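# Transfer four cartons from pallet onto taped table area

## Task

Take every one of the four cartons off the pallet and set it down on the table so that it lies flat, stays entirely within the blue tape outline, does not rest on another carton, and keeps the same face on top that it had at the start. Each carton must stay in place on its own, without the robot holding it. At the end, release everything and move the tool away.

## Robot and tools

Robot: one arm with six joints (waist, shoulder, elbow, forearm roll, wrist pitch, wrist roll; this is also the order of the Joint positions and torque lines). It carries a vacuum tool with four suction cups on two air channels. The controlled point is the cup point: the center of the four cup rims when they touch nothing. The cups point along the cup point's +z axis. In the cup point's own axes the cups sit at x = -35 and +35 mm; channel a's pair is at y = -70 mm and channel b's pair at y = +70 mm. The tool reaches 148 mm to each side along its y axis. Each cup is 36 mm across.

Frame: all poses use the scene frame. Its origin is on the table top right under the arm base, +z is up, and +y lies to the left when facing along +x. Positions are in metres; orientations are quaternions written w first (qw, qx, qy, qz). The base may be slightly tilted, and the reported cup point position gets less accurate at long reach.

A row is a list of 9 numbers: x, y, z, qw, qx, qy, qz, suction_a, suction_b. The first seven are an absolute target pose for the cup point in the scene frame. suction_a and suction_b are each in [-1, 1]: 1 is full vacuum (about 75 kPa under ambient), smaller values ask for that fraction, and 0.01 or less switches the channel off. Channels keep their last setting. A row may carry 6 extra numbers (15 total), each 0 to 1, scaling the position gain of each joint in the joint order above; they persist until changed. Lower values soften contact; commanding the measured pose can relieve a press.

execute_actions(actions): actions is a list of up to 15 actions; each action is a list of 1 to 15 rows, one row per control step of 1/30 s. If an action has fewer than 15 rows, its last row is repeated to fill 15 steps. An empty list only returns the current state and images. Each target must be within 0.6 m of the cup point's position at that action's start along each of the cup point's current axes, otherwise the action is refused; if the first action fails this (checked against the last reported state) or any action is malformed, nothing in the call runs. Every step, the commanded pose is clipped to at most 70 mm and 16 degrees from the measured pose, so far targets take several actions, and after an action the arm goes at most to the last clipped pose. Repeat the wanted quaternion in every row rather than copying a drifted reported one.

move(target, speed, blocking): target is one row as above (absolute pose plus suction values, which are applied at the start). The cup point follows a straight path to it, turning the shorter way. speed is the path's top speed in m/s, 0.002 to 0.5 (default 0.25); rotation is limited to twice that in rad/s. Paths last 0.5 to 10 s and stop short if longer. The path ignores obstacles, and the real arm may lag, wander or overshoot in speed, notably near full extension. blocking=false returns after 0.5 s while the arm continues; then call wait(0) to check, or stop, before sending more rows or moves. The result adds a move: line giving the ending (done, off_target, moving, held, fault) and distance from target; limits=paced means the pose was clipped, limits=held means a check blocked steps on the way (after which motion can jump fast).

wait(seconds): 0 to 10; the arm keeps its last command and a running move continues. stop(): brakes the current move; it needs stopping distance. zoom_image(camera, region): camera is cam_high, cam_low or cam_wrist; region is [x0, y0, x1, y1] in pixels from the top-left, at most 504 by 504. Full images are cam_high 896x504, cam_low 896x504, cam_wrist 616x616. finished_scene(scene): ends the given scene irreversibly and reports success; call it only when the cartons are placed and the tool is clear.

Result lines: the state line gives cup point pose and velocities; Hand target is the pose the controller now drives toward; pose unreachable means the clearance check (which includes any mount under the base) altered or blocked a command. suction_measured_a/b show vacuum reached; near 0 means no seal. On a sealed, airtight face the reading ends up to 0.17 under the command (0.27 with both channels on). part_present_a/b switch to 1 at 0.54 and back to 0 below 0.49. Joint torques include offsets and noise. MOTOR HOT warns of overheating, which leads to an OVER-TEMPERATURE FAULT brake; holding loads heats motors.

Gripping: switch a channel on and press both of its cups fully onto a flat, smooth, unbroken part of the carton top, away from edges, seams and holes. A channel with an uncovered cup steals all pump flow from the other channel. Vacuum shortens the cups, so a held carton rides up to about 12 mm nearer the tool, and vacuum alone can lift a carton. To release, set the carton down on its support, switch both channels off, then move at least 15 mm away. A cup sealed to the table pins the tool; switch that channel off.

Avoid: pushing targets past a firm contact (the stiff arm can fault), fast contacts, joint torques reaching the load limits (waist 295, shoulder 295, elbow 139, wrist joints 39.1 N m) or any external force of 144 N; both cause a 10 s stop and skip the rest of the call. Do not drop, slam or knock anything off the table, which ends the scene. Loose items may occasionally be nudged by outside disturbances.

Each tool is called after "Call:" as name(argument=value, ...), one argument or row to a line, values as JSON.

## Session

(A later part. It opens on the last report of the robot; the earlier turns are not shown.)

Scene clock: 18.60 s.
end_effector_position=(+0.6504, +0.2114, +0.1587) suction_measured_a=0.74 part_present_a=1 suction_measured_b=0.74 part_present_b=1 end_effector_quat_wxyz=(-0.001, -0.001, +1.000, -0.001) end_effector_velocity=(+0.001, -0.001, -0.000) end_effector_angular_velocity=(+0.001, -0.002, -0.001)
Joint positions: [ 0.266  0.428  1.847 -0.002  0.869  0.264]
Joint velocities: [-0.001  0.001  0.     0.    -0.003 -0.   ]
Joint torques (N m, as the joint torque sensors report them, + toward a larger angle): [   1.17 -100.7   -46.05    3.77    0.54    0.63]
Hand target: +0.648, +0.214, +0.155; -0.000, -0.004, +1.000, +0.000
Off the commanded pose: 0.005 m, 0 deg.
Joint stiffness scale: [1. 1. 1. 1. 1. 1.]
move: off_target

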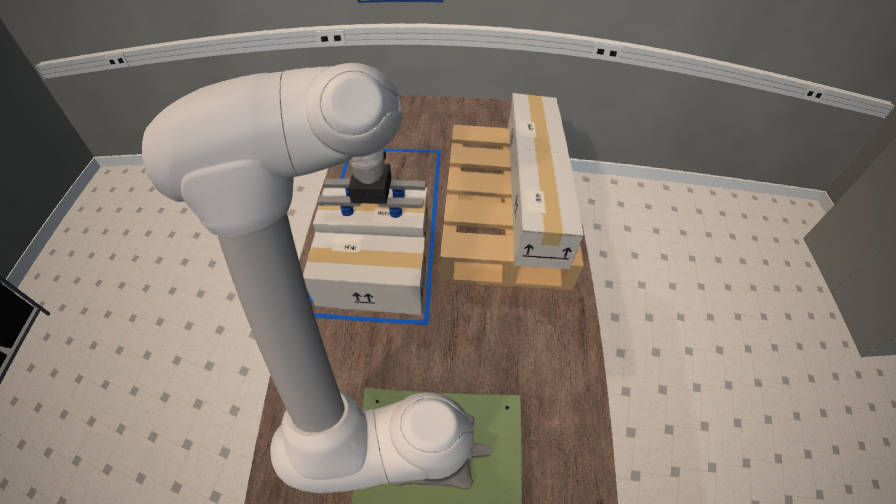

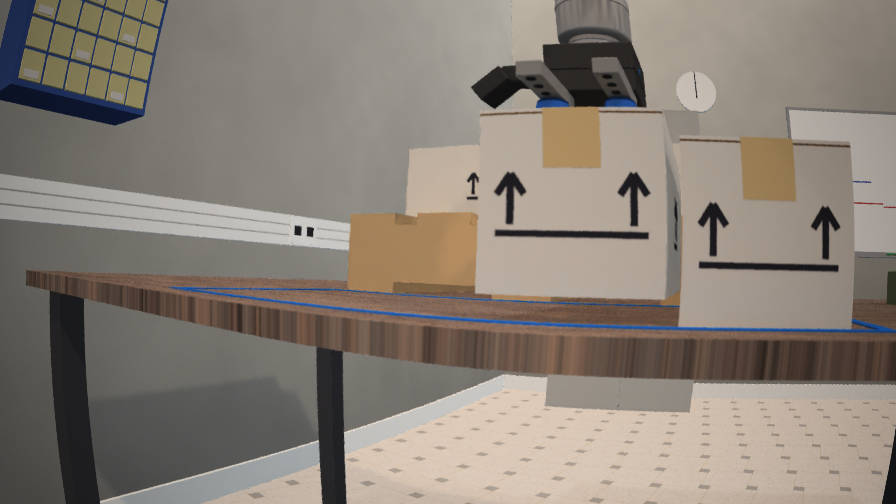

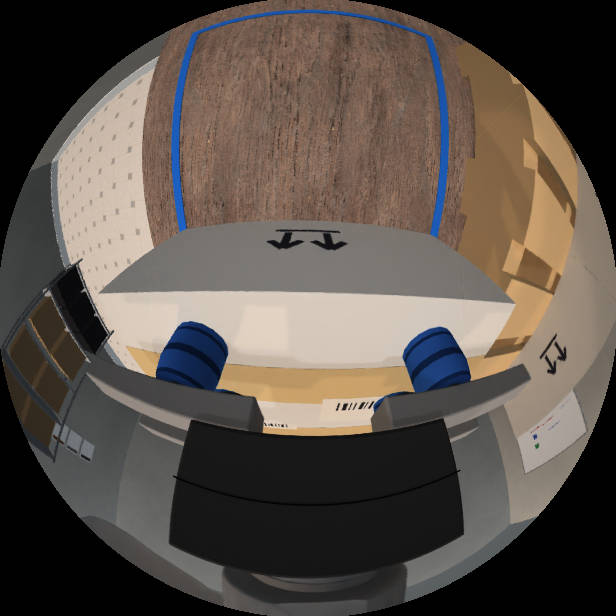

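Call:
move(
  target=[0.643,0.212,0.133,0,-0.008,1,0,1,1],
  speed=0.03,
)

Call:
execute_actions(
  actions=[
    [[0.645,0.21,0.141,0,-0.005,1,0,0,0]],
  ],
)

Call:
move(
  target=[0.645,0.19,0.24,0,0,1,0,0,0],
  speed=0.4,
)

Call:
move(
  target=[0.638,-0.279,0.31,0,0.718,0.696,0,0,0],
  speed=0.5,
)

Call:
move(
  target=[0.638,-0.279,0.258,0,0.718,0.696,0,1,1],
  speed=0.05,
)

Call:
move(
  target=[0.622,-0.26,0.3,0,0.716,0.698,0,1,1],
  speed=0.1,
)

Call:
move(
  target=[0.62,-0.1,0.33,0,0.716,0.698,0,1,1],
  speed=0.4,
)

Call:
move(
  target=[0.815,0.217,0.33,0,-0.008,1,0,1,1],
  speed=0.5,
)

Call:
move(
  target=[0.815,0.217,0.155,0,-0.008,1,0,1,1],
  speed=0.2,
)

Scene clock: 20.27 s.
end_effector_position=(+0.6464, +0.2103, +0.1379) suction_measured_a=0.74 part_present_a=1 suction_measured_b=0.74 part_present_b=1 end_effector_quat_wxyz=(+0.001, -0.006, +1.000, -0.001) end_effector_velocity=(+0.001, +0.002, -0.000) end_effector_angular_velocity=(+0.001, -0.005, +0.004)
Joint positions: [ 0.266  0.445  1.868 -0.002  0.827  0.255]
Joint velocities: [ 0.002  0.    -0.    -0.    -0.005 -0.002]
Joint torques (N m, as the joint torque sensors report them, + toward a larger angle): [  0.93 -97.23 -40.8    2.89  -0.05   0.69]
Hand target: +0.643, +0.212, +0.133; -0.000, -0.008, +1.000, -0.000
Off the commanded pose: 0.006 m, 0 deg.
Joint stiffness scale: [1. 1. 1. 1. 1. 1.]
move: off_target

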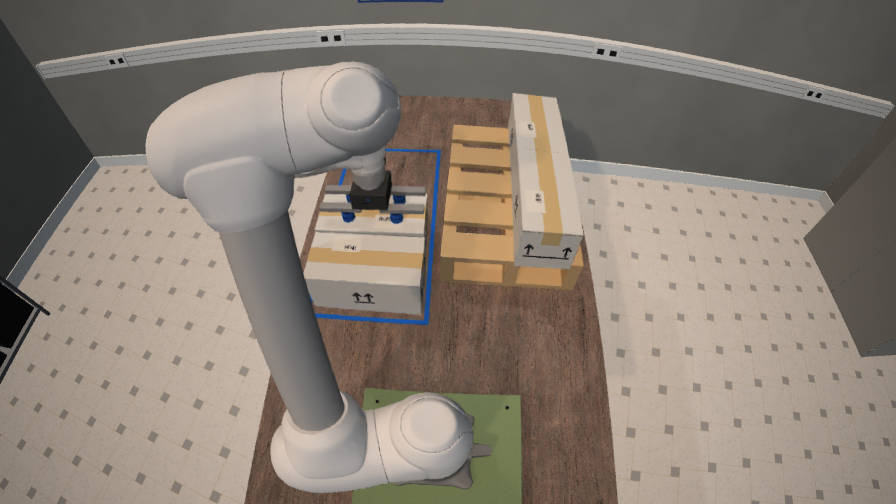

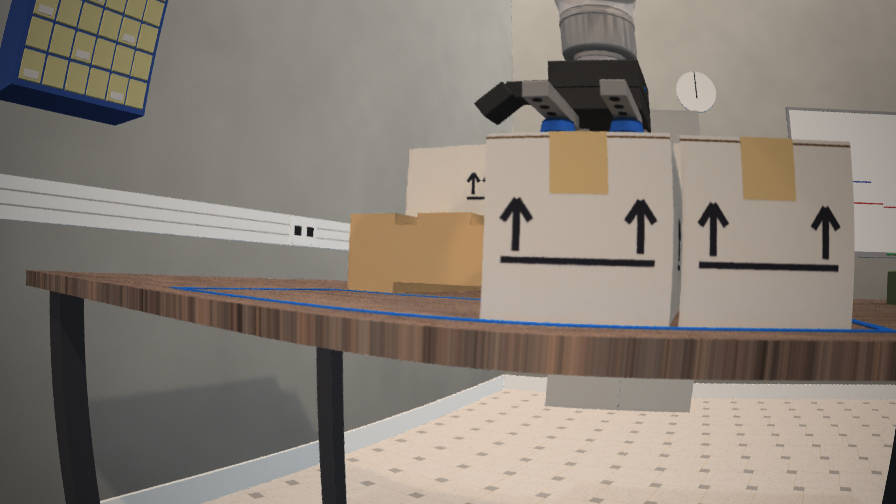

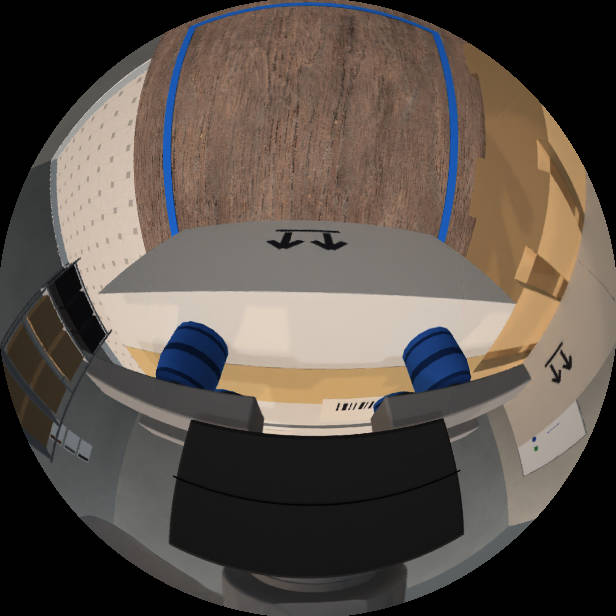

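Scene clock: 20.77 s.
end_effector_position=(+0.6470, +0.2105, +0.1435) suction_measured_a=0.00 part_present_a=0 suction_measured_b=0.00 part_present_b=0 end_effector_quat_wxyz=(+0.005, -0.006, +1.000, +0.000) end_effector_velocity=(+0.000, -0.001, +0.000) end_effector_angular_velocity=(-0.000, +0.000, -0.001)
Joint positions: [ 0.266  0.437  1.868 -0.002  0.827  0.255]
Joint velocities: [-0.001 -0.     0.     0.     0.    -0.   ]
Joint torques (N m, as the joint torque sensors report them, + toward a larger angle): [  0.6  -60.88 -26.96   3.32  -2.16   0.38]
Hand target: +0.645, +0.210, +0.141; +0.000, -0.005, +1.000, -0.000
Off the commanded pose: 0.003 m, 1 deg.
Joint stiffness scale: [1. 1. 1. 1. 1. 1.]

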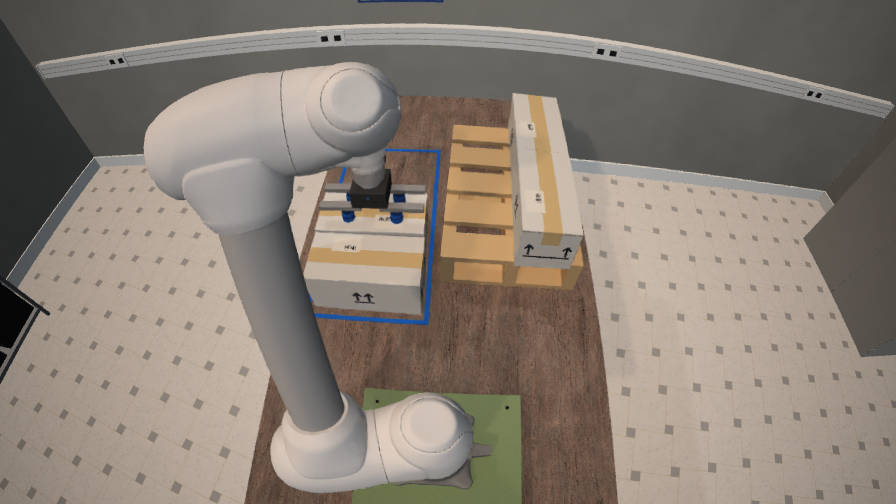

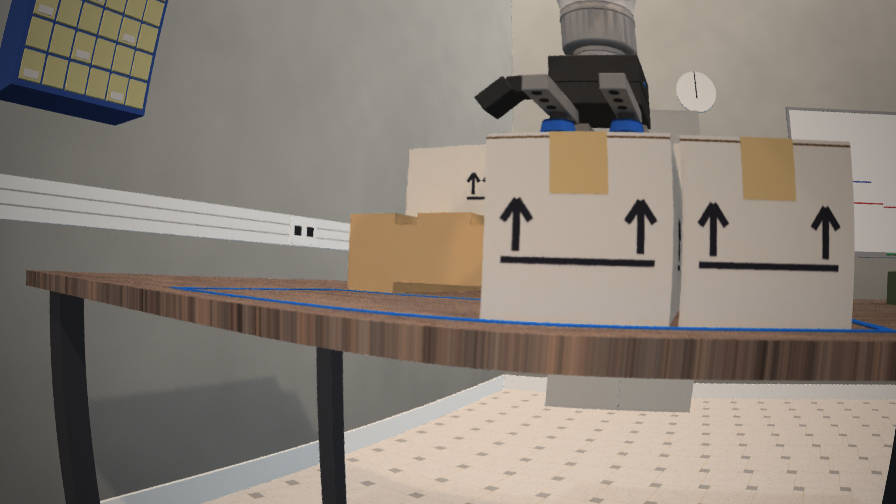

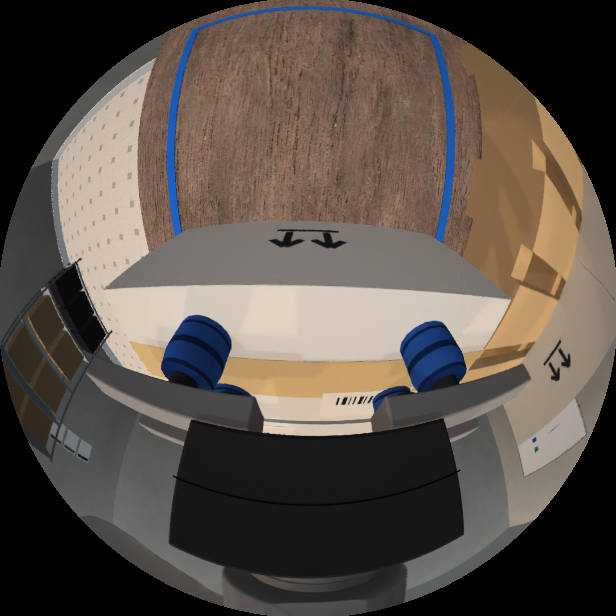

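Scene clock: 21.57 s.
end_effector_position=(+0.6430, +0.1919, +0.2360) suction_measured_a=0.00 part_present_a=0 suction_measured_b=0.00 part_present_b=0 end_effector_quat_wxyz=(+0.001, -0.001, +1.000, -0.001) end_effector_velocity=(-0.001, -0.001, +0.000) end_effector_angular_velocity=(-0.001, +0.004, -0.000)
Joint positions: [ 0.24   0.332  1.819 -0.002  0.989  0.239]
Joint velocities: [-0.001 -0.     0.    -0.     0.004 -0.   ]
Joint torques (N m, as the joint torque sensors report them, + toward a larger angle): [  2.95 -78.29 -39.78   3.41   0.28   0.47]
Hand target: +0.645, +0.190, +0.240; +0.000, +0.000, +1.000, -0.000
Off the commanded pose: 0.005 m, 0 deg.
Joint stiffness scale: [1. 1. 1. 1. 1. 1.]
move: off_target

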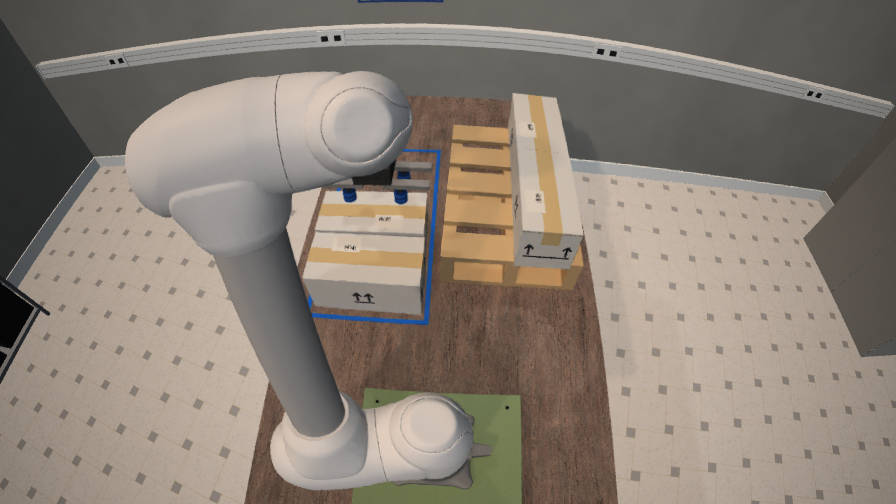

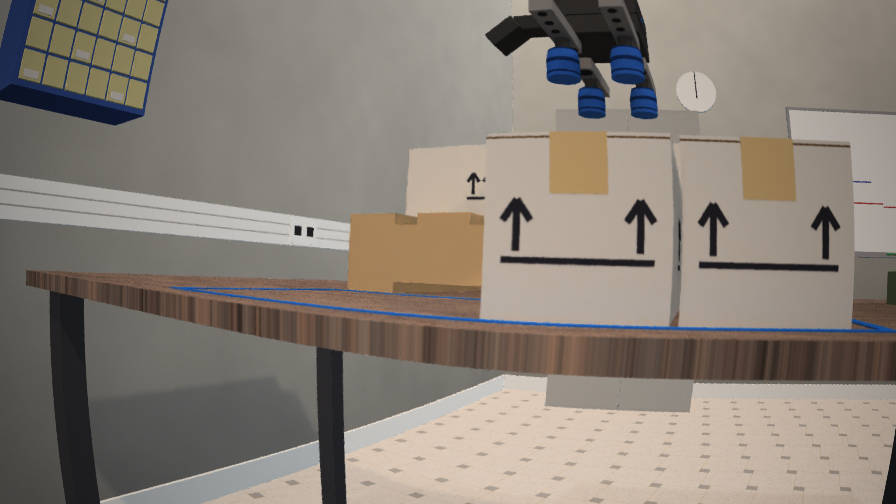

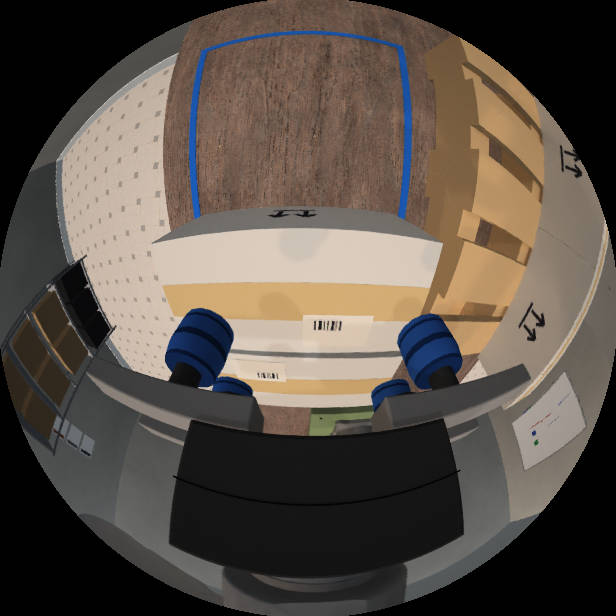

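Scene clock: 23.70 s.
end_effector_position=(+0.6382, -0.2759, +0.3075) suction_measured_a=0.00 part_present_a=0 suction_measured_b=0.00 part_present_b=0 end_effector_quat_wxyz=(+0.002, +0.715, +0.699, -0.000) end_effector_velocity=(-0.000, -0.000, +0.000) end_effector_angular_velocity=(+0.000, +0.000, -0.006)
Joint positions: [-0.456  0.309  1.704 -0.002  1.125  1.137]
Joint velocities: [-0.001  0.    -0.001  0.     0.001  0.006]
Joint torques (N m, as the joint torque sensors report them, + toward a larger angle): [  2.09 -75.93 -40.83   3.83   0.12  -0.03]
Hand target: +0.639, -0.279, +0.310; -0.000, +0.718, +0.696, -0.000
Off the commanded pose: 0.004 m, 1 deg.
Joint stiffness scale: [1. 1. 1. 1. 1. 1.]
move: off_target

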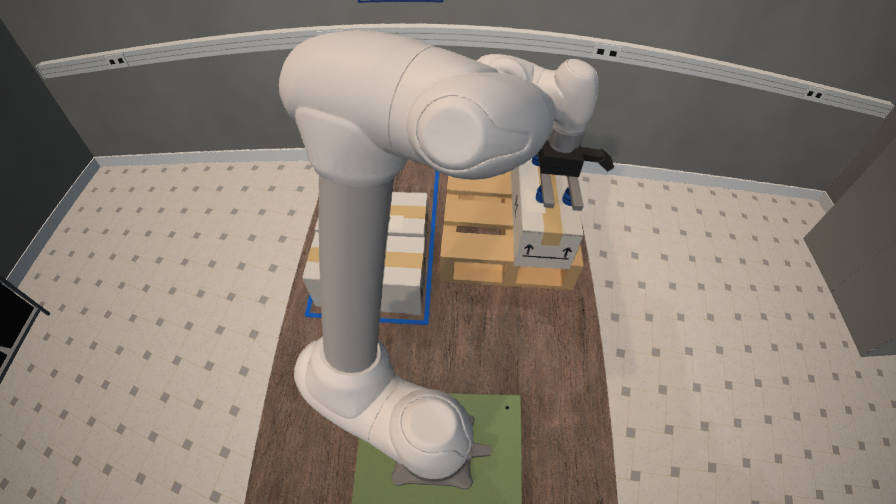

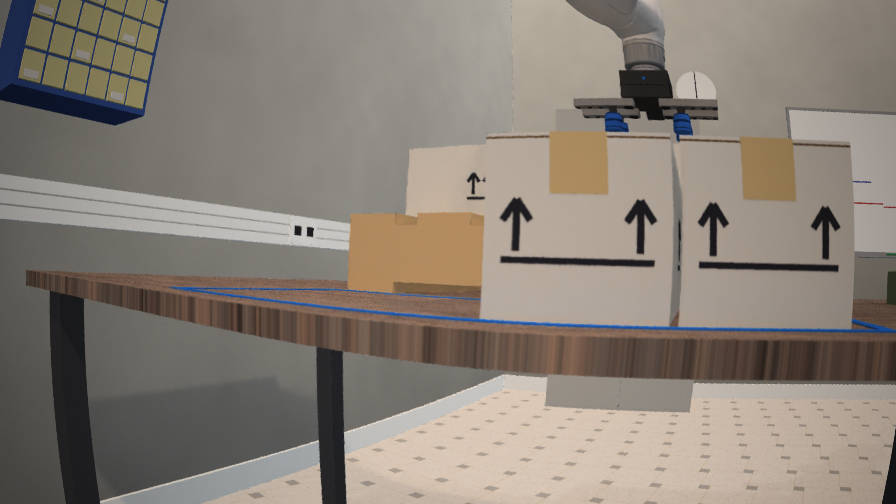

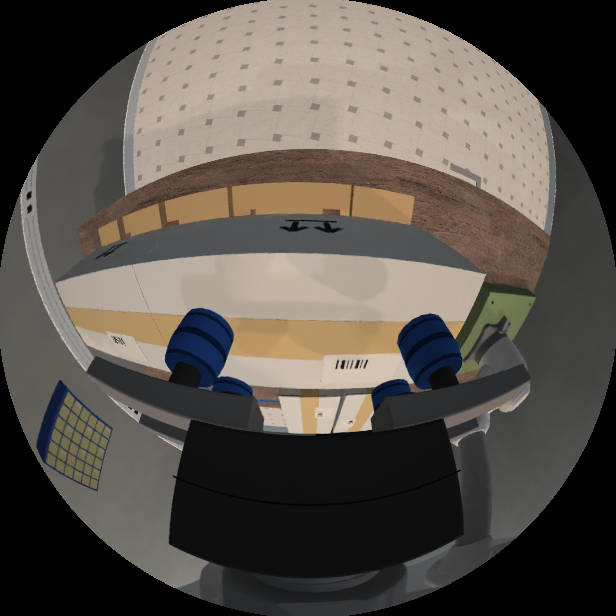

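Scene clock: 25.17 s.
end_effector_position=(+0.6399, -0.2771, +0.2618) suction_measured_a=0.54 part_present_a=1 suction_measured_b=0.54 part_present_b=1 end_effector_quat_wxyz=(-0.000, +0.715, +0.699, -0.001) end_effector_velocity=(+0.002, -0.002, -0.001) end_effector_angular_velocity=(-0.004, -0.008, -0.001)
Joint positions: [-0.456  0.348  1.742 -0.002  1.053  1.137]
Joint velocities: [-0.001  0.     0.001  0.    -0.011  0.   ]
Joint torques (N m, as the joint torque sensors report them, + toward a larger angle): [ -0.41 -82.34 -42.94   2.76   1.44   0.49]
Hand target: +0.638, -0.279, +0.258; -0.000, +0.718, +0.696, +0.000
Off the commanded pose: 0.005 m, 0 deg.
Joint stiffness scale: [1. 1. 1. 1. 1. 1.]
move: off_target

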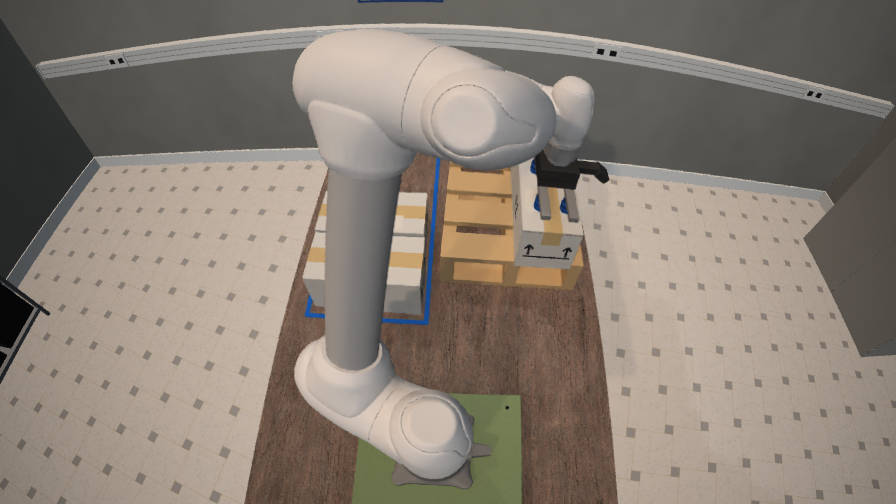

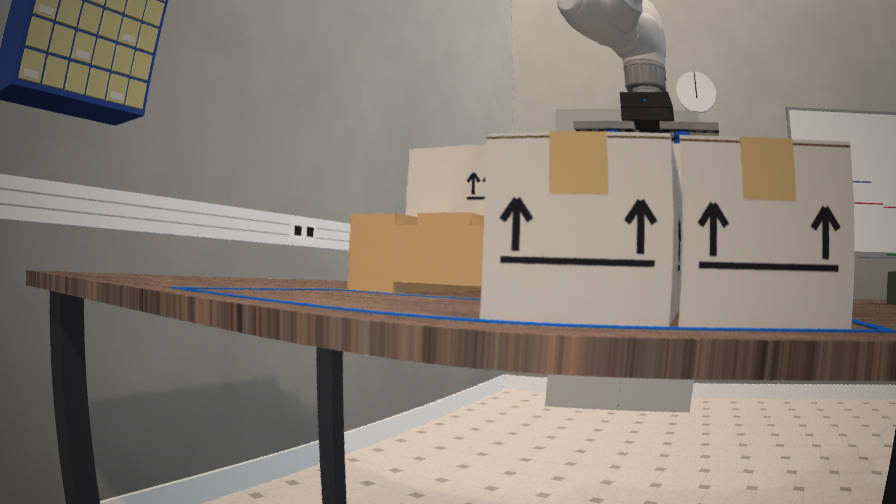

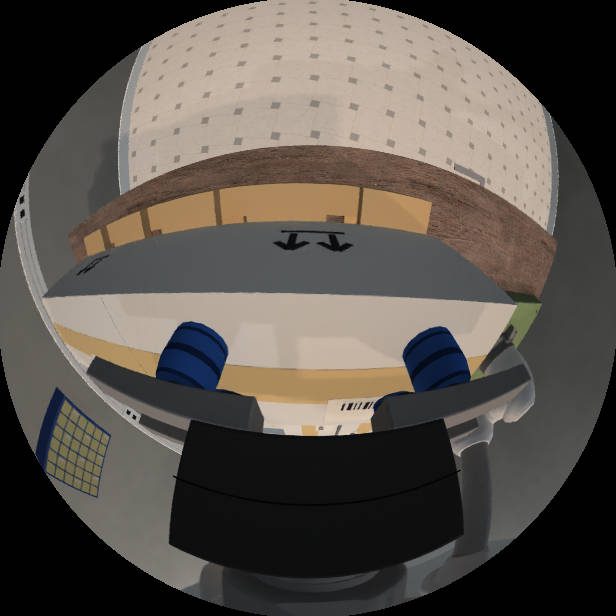

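Scene clock: 25.97 s.
end_effector_position=(+0.6262, -0.2656, +0.3027) suction_measured_a=0.73 part_present_a=1 suction_measured_b=0.73 part_present_b=1 end_effector_quat_wxyz=(+0.007, +0.716, +0.698, +0.002) end_effector_velocity=(-0.002, -0.000, -0.001) end_effector_angular_velocity=(+0.002, +0.004, -0.002)
Joint positions: [-0.45   0.286  1.745 -0.002  1.096  1.146]
Joint velocities: [-0.001  0.     0.002  0.     0.002  0.001]
Joint torques (N m, as the joint torque sensors report them, + toward a larger angle): [  1.53 -92.08 -53.96   4.06   0.66   0.52]
Hand target: +0.622, -0.260, +0.300; +0.000, +0.716, +0.698, -0.000
Off the commanded pose: 0.008 m, 1 deg.
Joint stiffness scale: [1. 1. 1. 1. 1. 1.]
move: off_target

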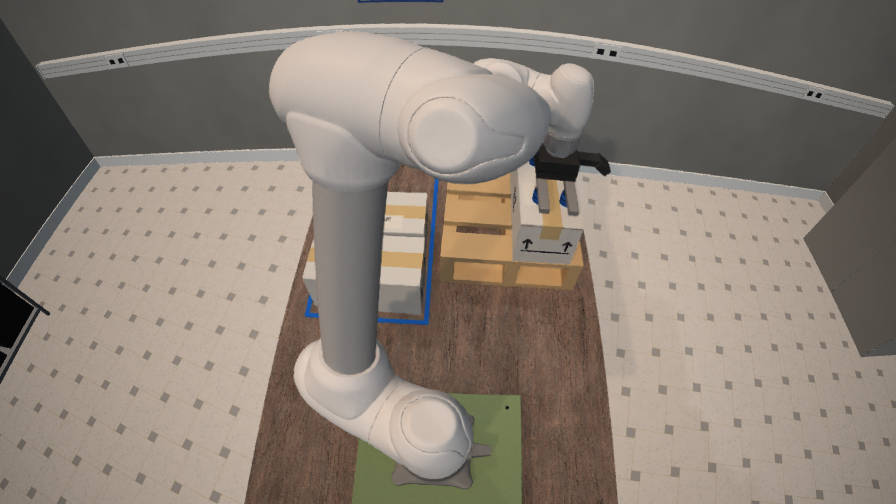

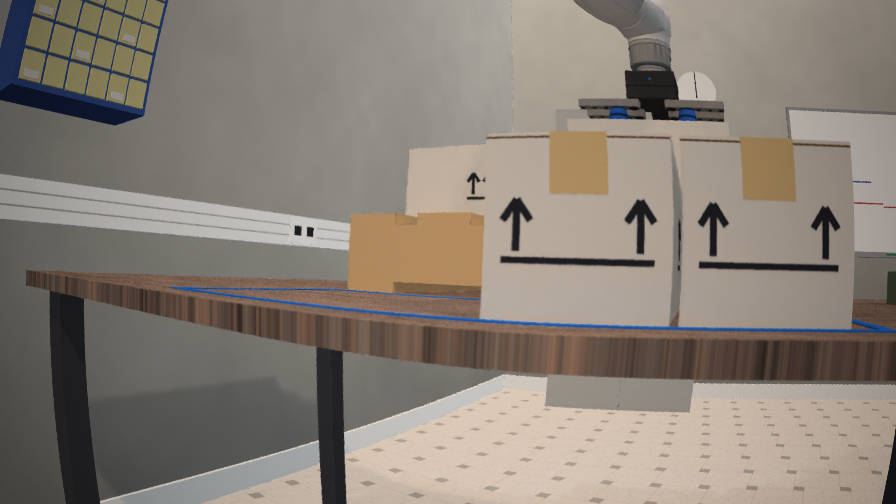

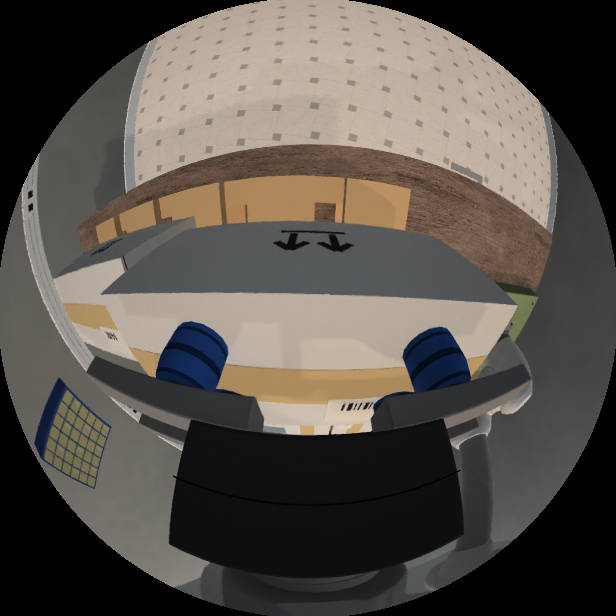

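Scene clock: 26.93 s.
end_effector_position=(+0.6251, -0.1043, +0.3329) suction_measured_a=0.74 part_present_a=1 suction_measured_b=0.74 part_present_b=1 end_effector_quat_wxyz=(+0.007, +0.716, +0.698, +0.003) end_effector_velocity=(+0.000, +0.001, +0.000) end_effector_angular_velocity=(-0.000, -0.000, -0.000)
Joint positions: [-0.218  0.195  1.803 -0.002  1.129  1.377]
Joint velocities: [ 0.002 -0.    -0.    -0.     0.     0.003]
Joint torques (N m, as the joint torque sensors report them, + toward a larger angle): [  3.91 -80.98 -52.06   3.87   0.46   0.53]
Hand target: +0.620, -0.100, +0.330; +0.000, +0.716, +0.698, +0.000
Off the commanded pose: 0.007 m, 1 deg.
Joint stiffness scale: [1. 1. 1. 1. 1. 1.]
move: off_target

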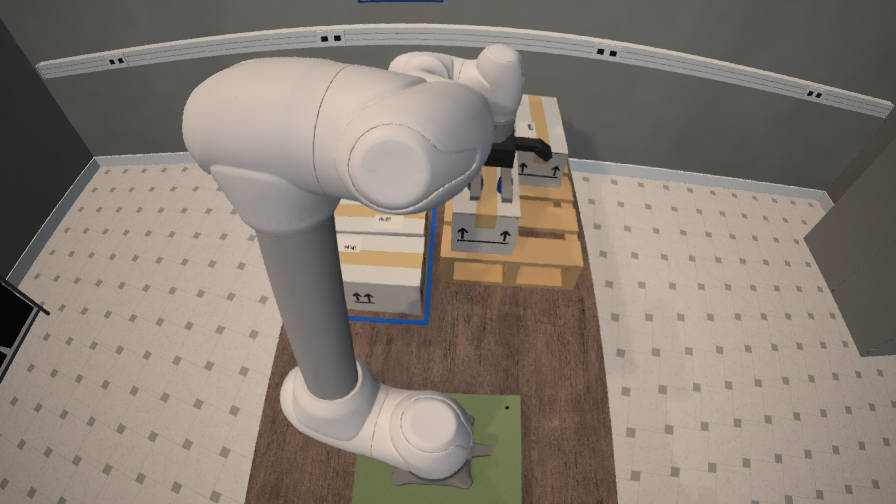

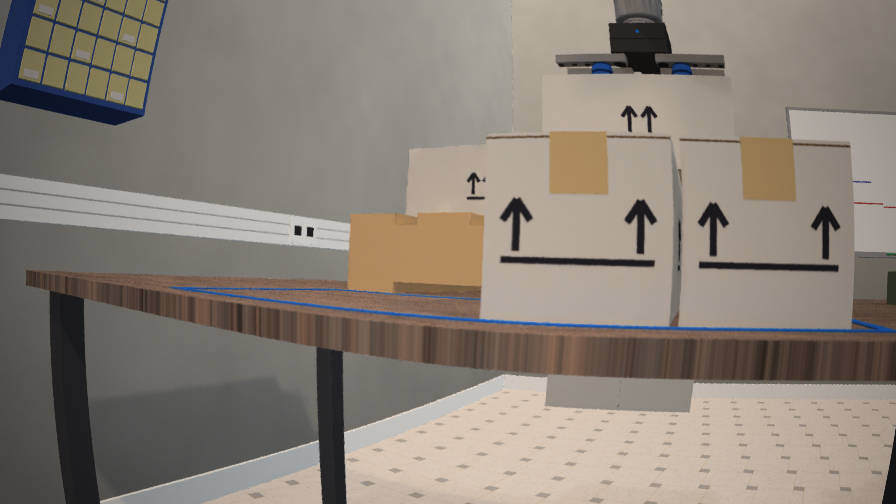

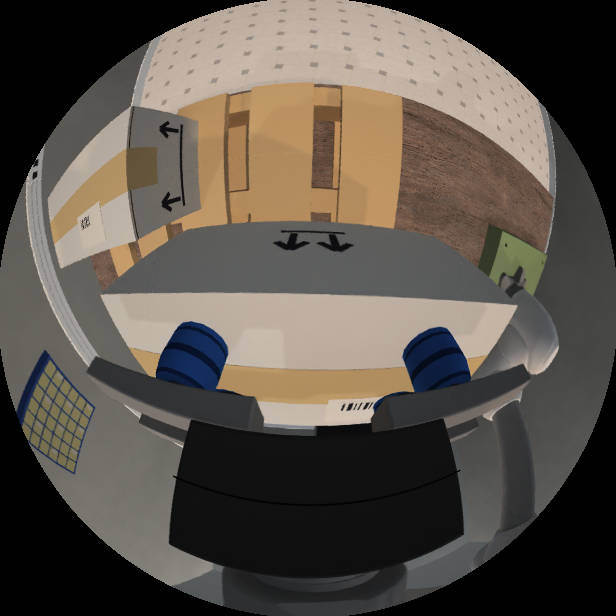

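Scene clock: 29.07 s.
end_effector_position=(+0.8148, +0.2133, +0.3275) suction_measured_a=0.74 part_present_a=1 suction_measured_b=0.74 part_present_b=1 end_effector_quat_wxyz=(+0.002, -0.004, +1.000, -0.001) end_effector_velocity=(+0.000, +0.000, +0.001) end_effector_angular_velocity=(-0.000, +0.001, +0.008)
Joint positions: [ 0.217  0.518  1.356 -0.002  1.263  0.208]
Joint velocities: [ 0.     0.    -0.003  0.     0.004 -0.007]
Joint torques (N m, as the joint torque sensors report them, + toward a larger angle): [   1.4  -118.24  -56.24    4.21    0.75    0.  ]
Hand target: +0.815, +0.217, +0.330; +0.000, -0.008, +1.000, -0.000
Off the commanded pose: 0.004 m, 1 deg.
Joint stiffness scale: [1. 1. 1. 1. 1. 1.]
move: off_target

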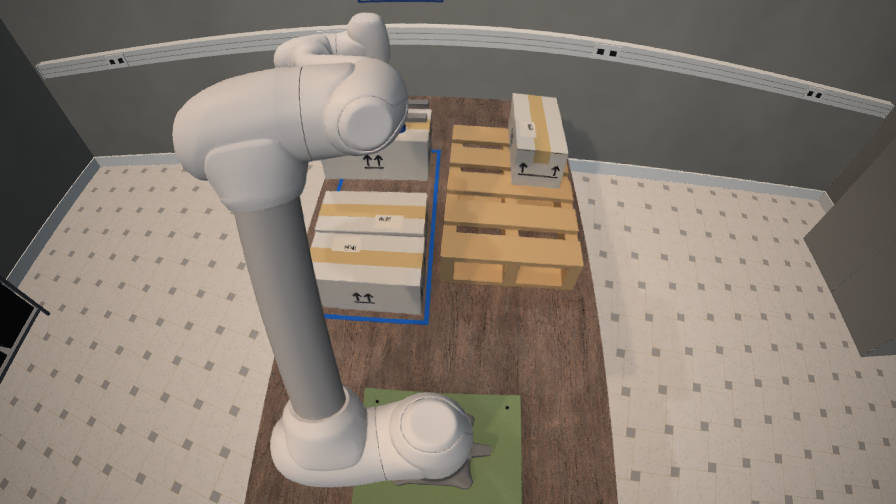

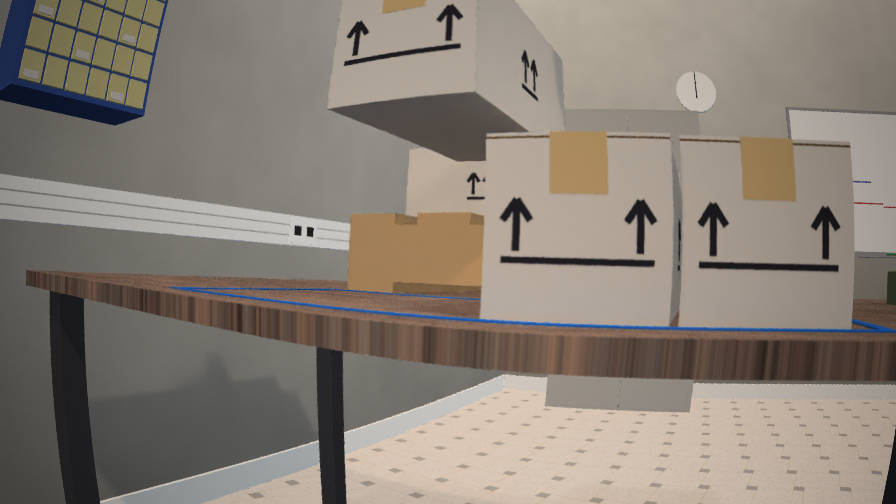

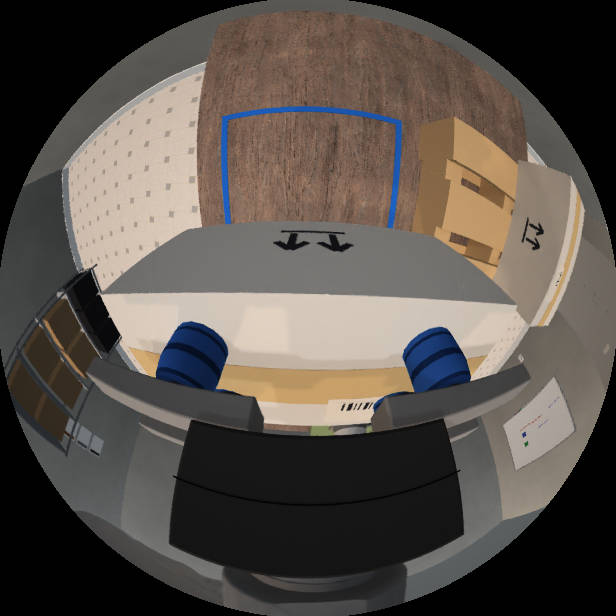

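Scene clock: 30.33 s.
end_effector_position=(+0.8168, +0.2137, +0.1588) suction_measured_a=0.74 part_present_a=1 suction_measured_b=0.74 part_present_b=1 end_effector_quat_wxyz=(-0.001, -0.005, +1.000, -0.001) end_effector_velocity=(+0.002, -0.001, -0.000) end_effector_angular_velocity=(+0.001, -0.005, -0.002)
Joint positions: [ 0.217  0.638  1.489 -0.002  1.016  0.207]
Joint velocities: [-0.002  0.    -0.    -0.    -0.005  0.   ]
Joint torques (N m, as the joint torque sensors report them, + toward a larger angle): [   0.63 -126.89  -47.36    3.26    0.25    0.12]
Hand target: +0.815, +0.217, +0.155; -0.000, -0.008, +1.000, +0.000
Off the commanded pose: 0.005 m, 0 deg.
Joint stiffness scale: [1. 1. 1. 1. 1. 1.]
move: off_target

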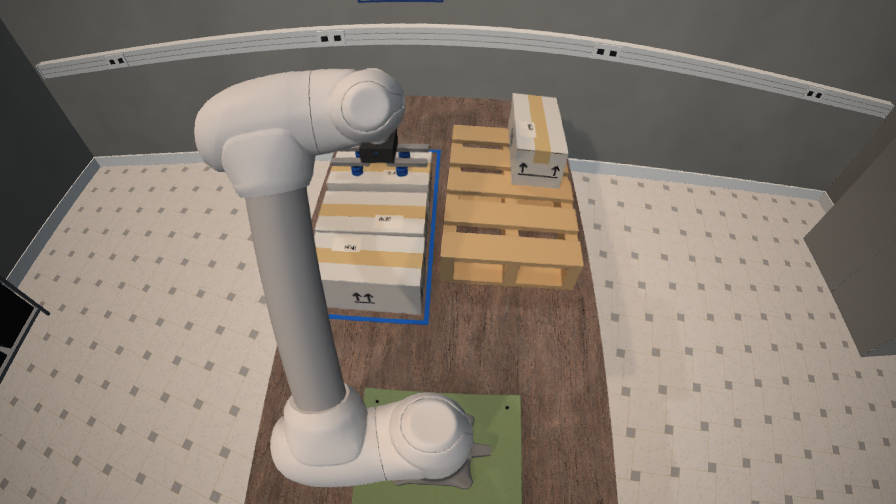

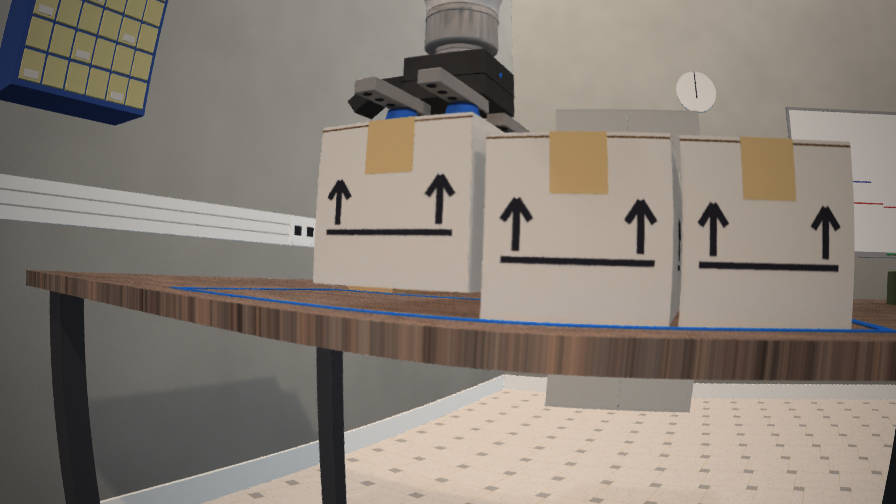

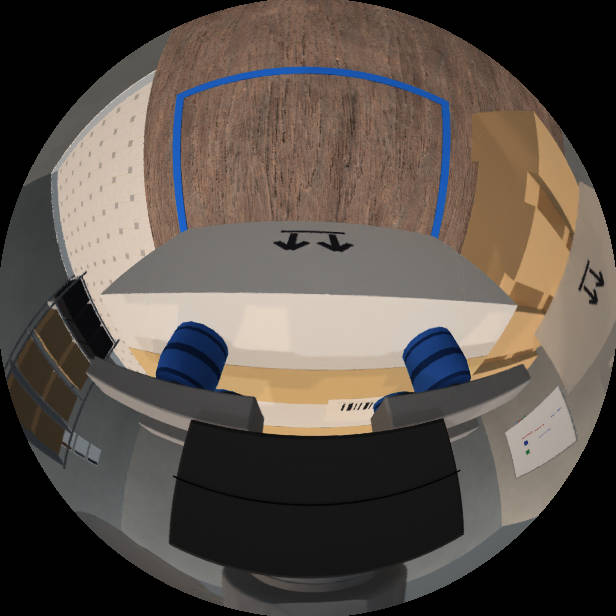

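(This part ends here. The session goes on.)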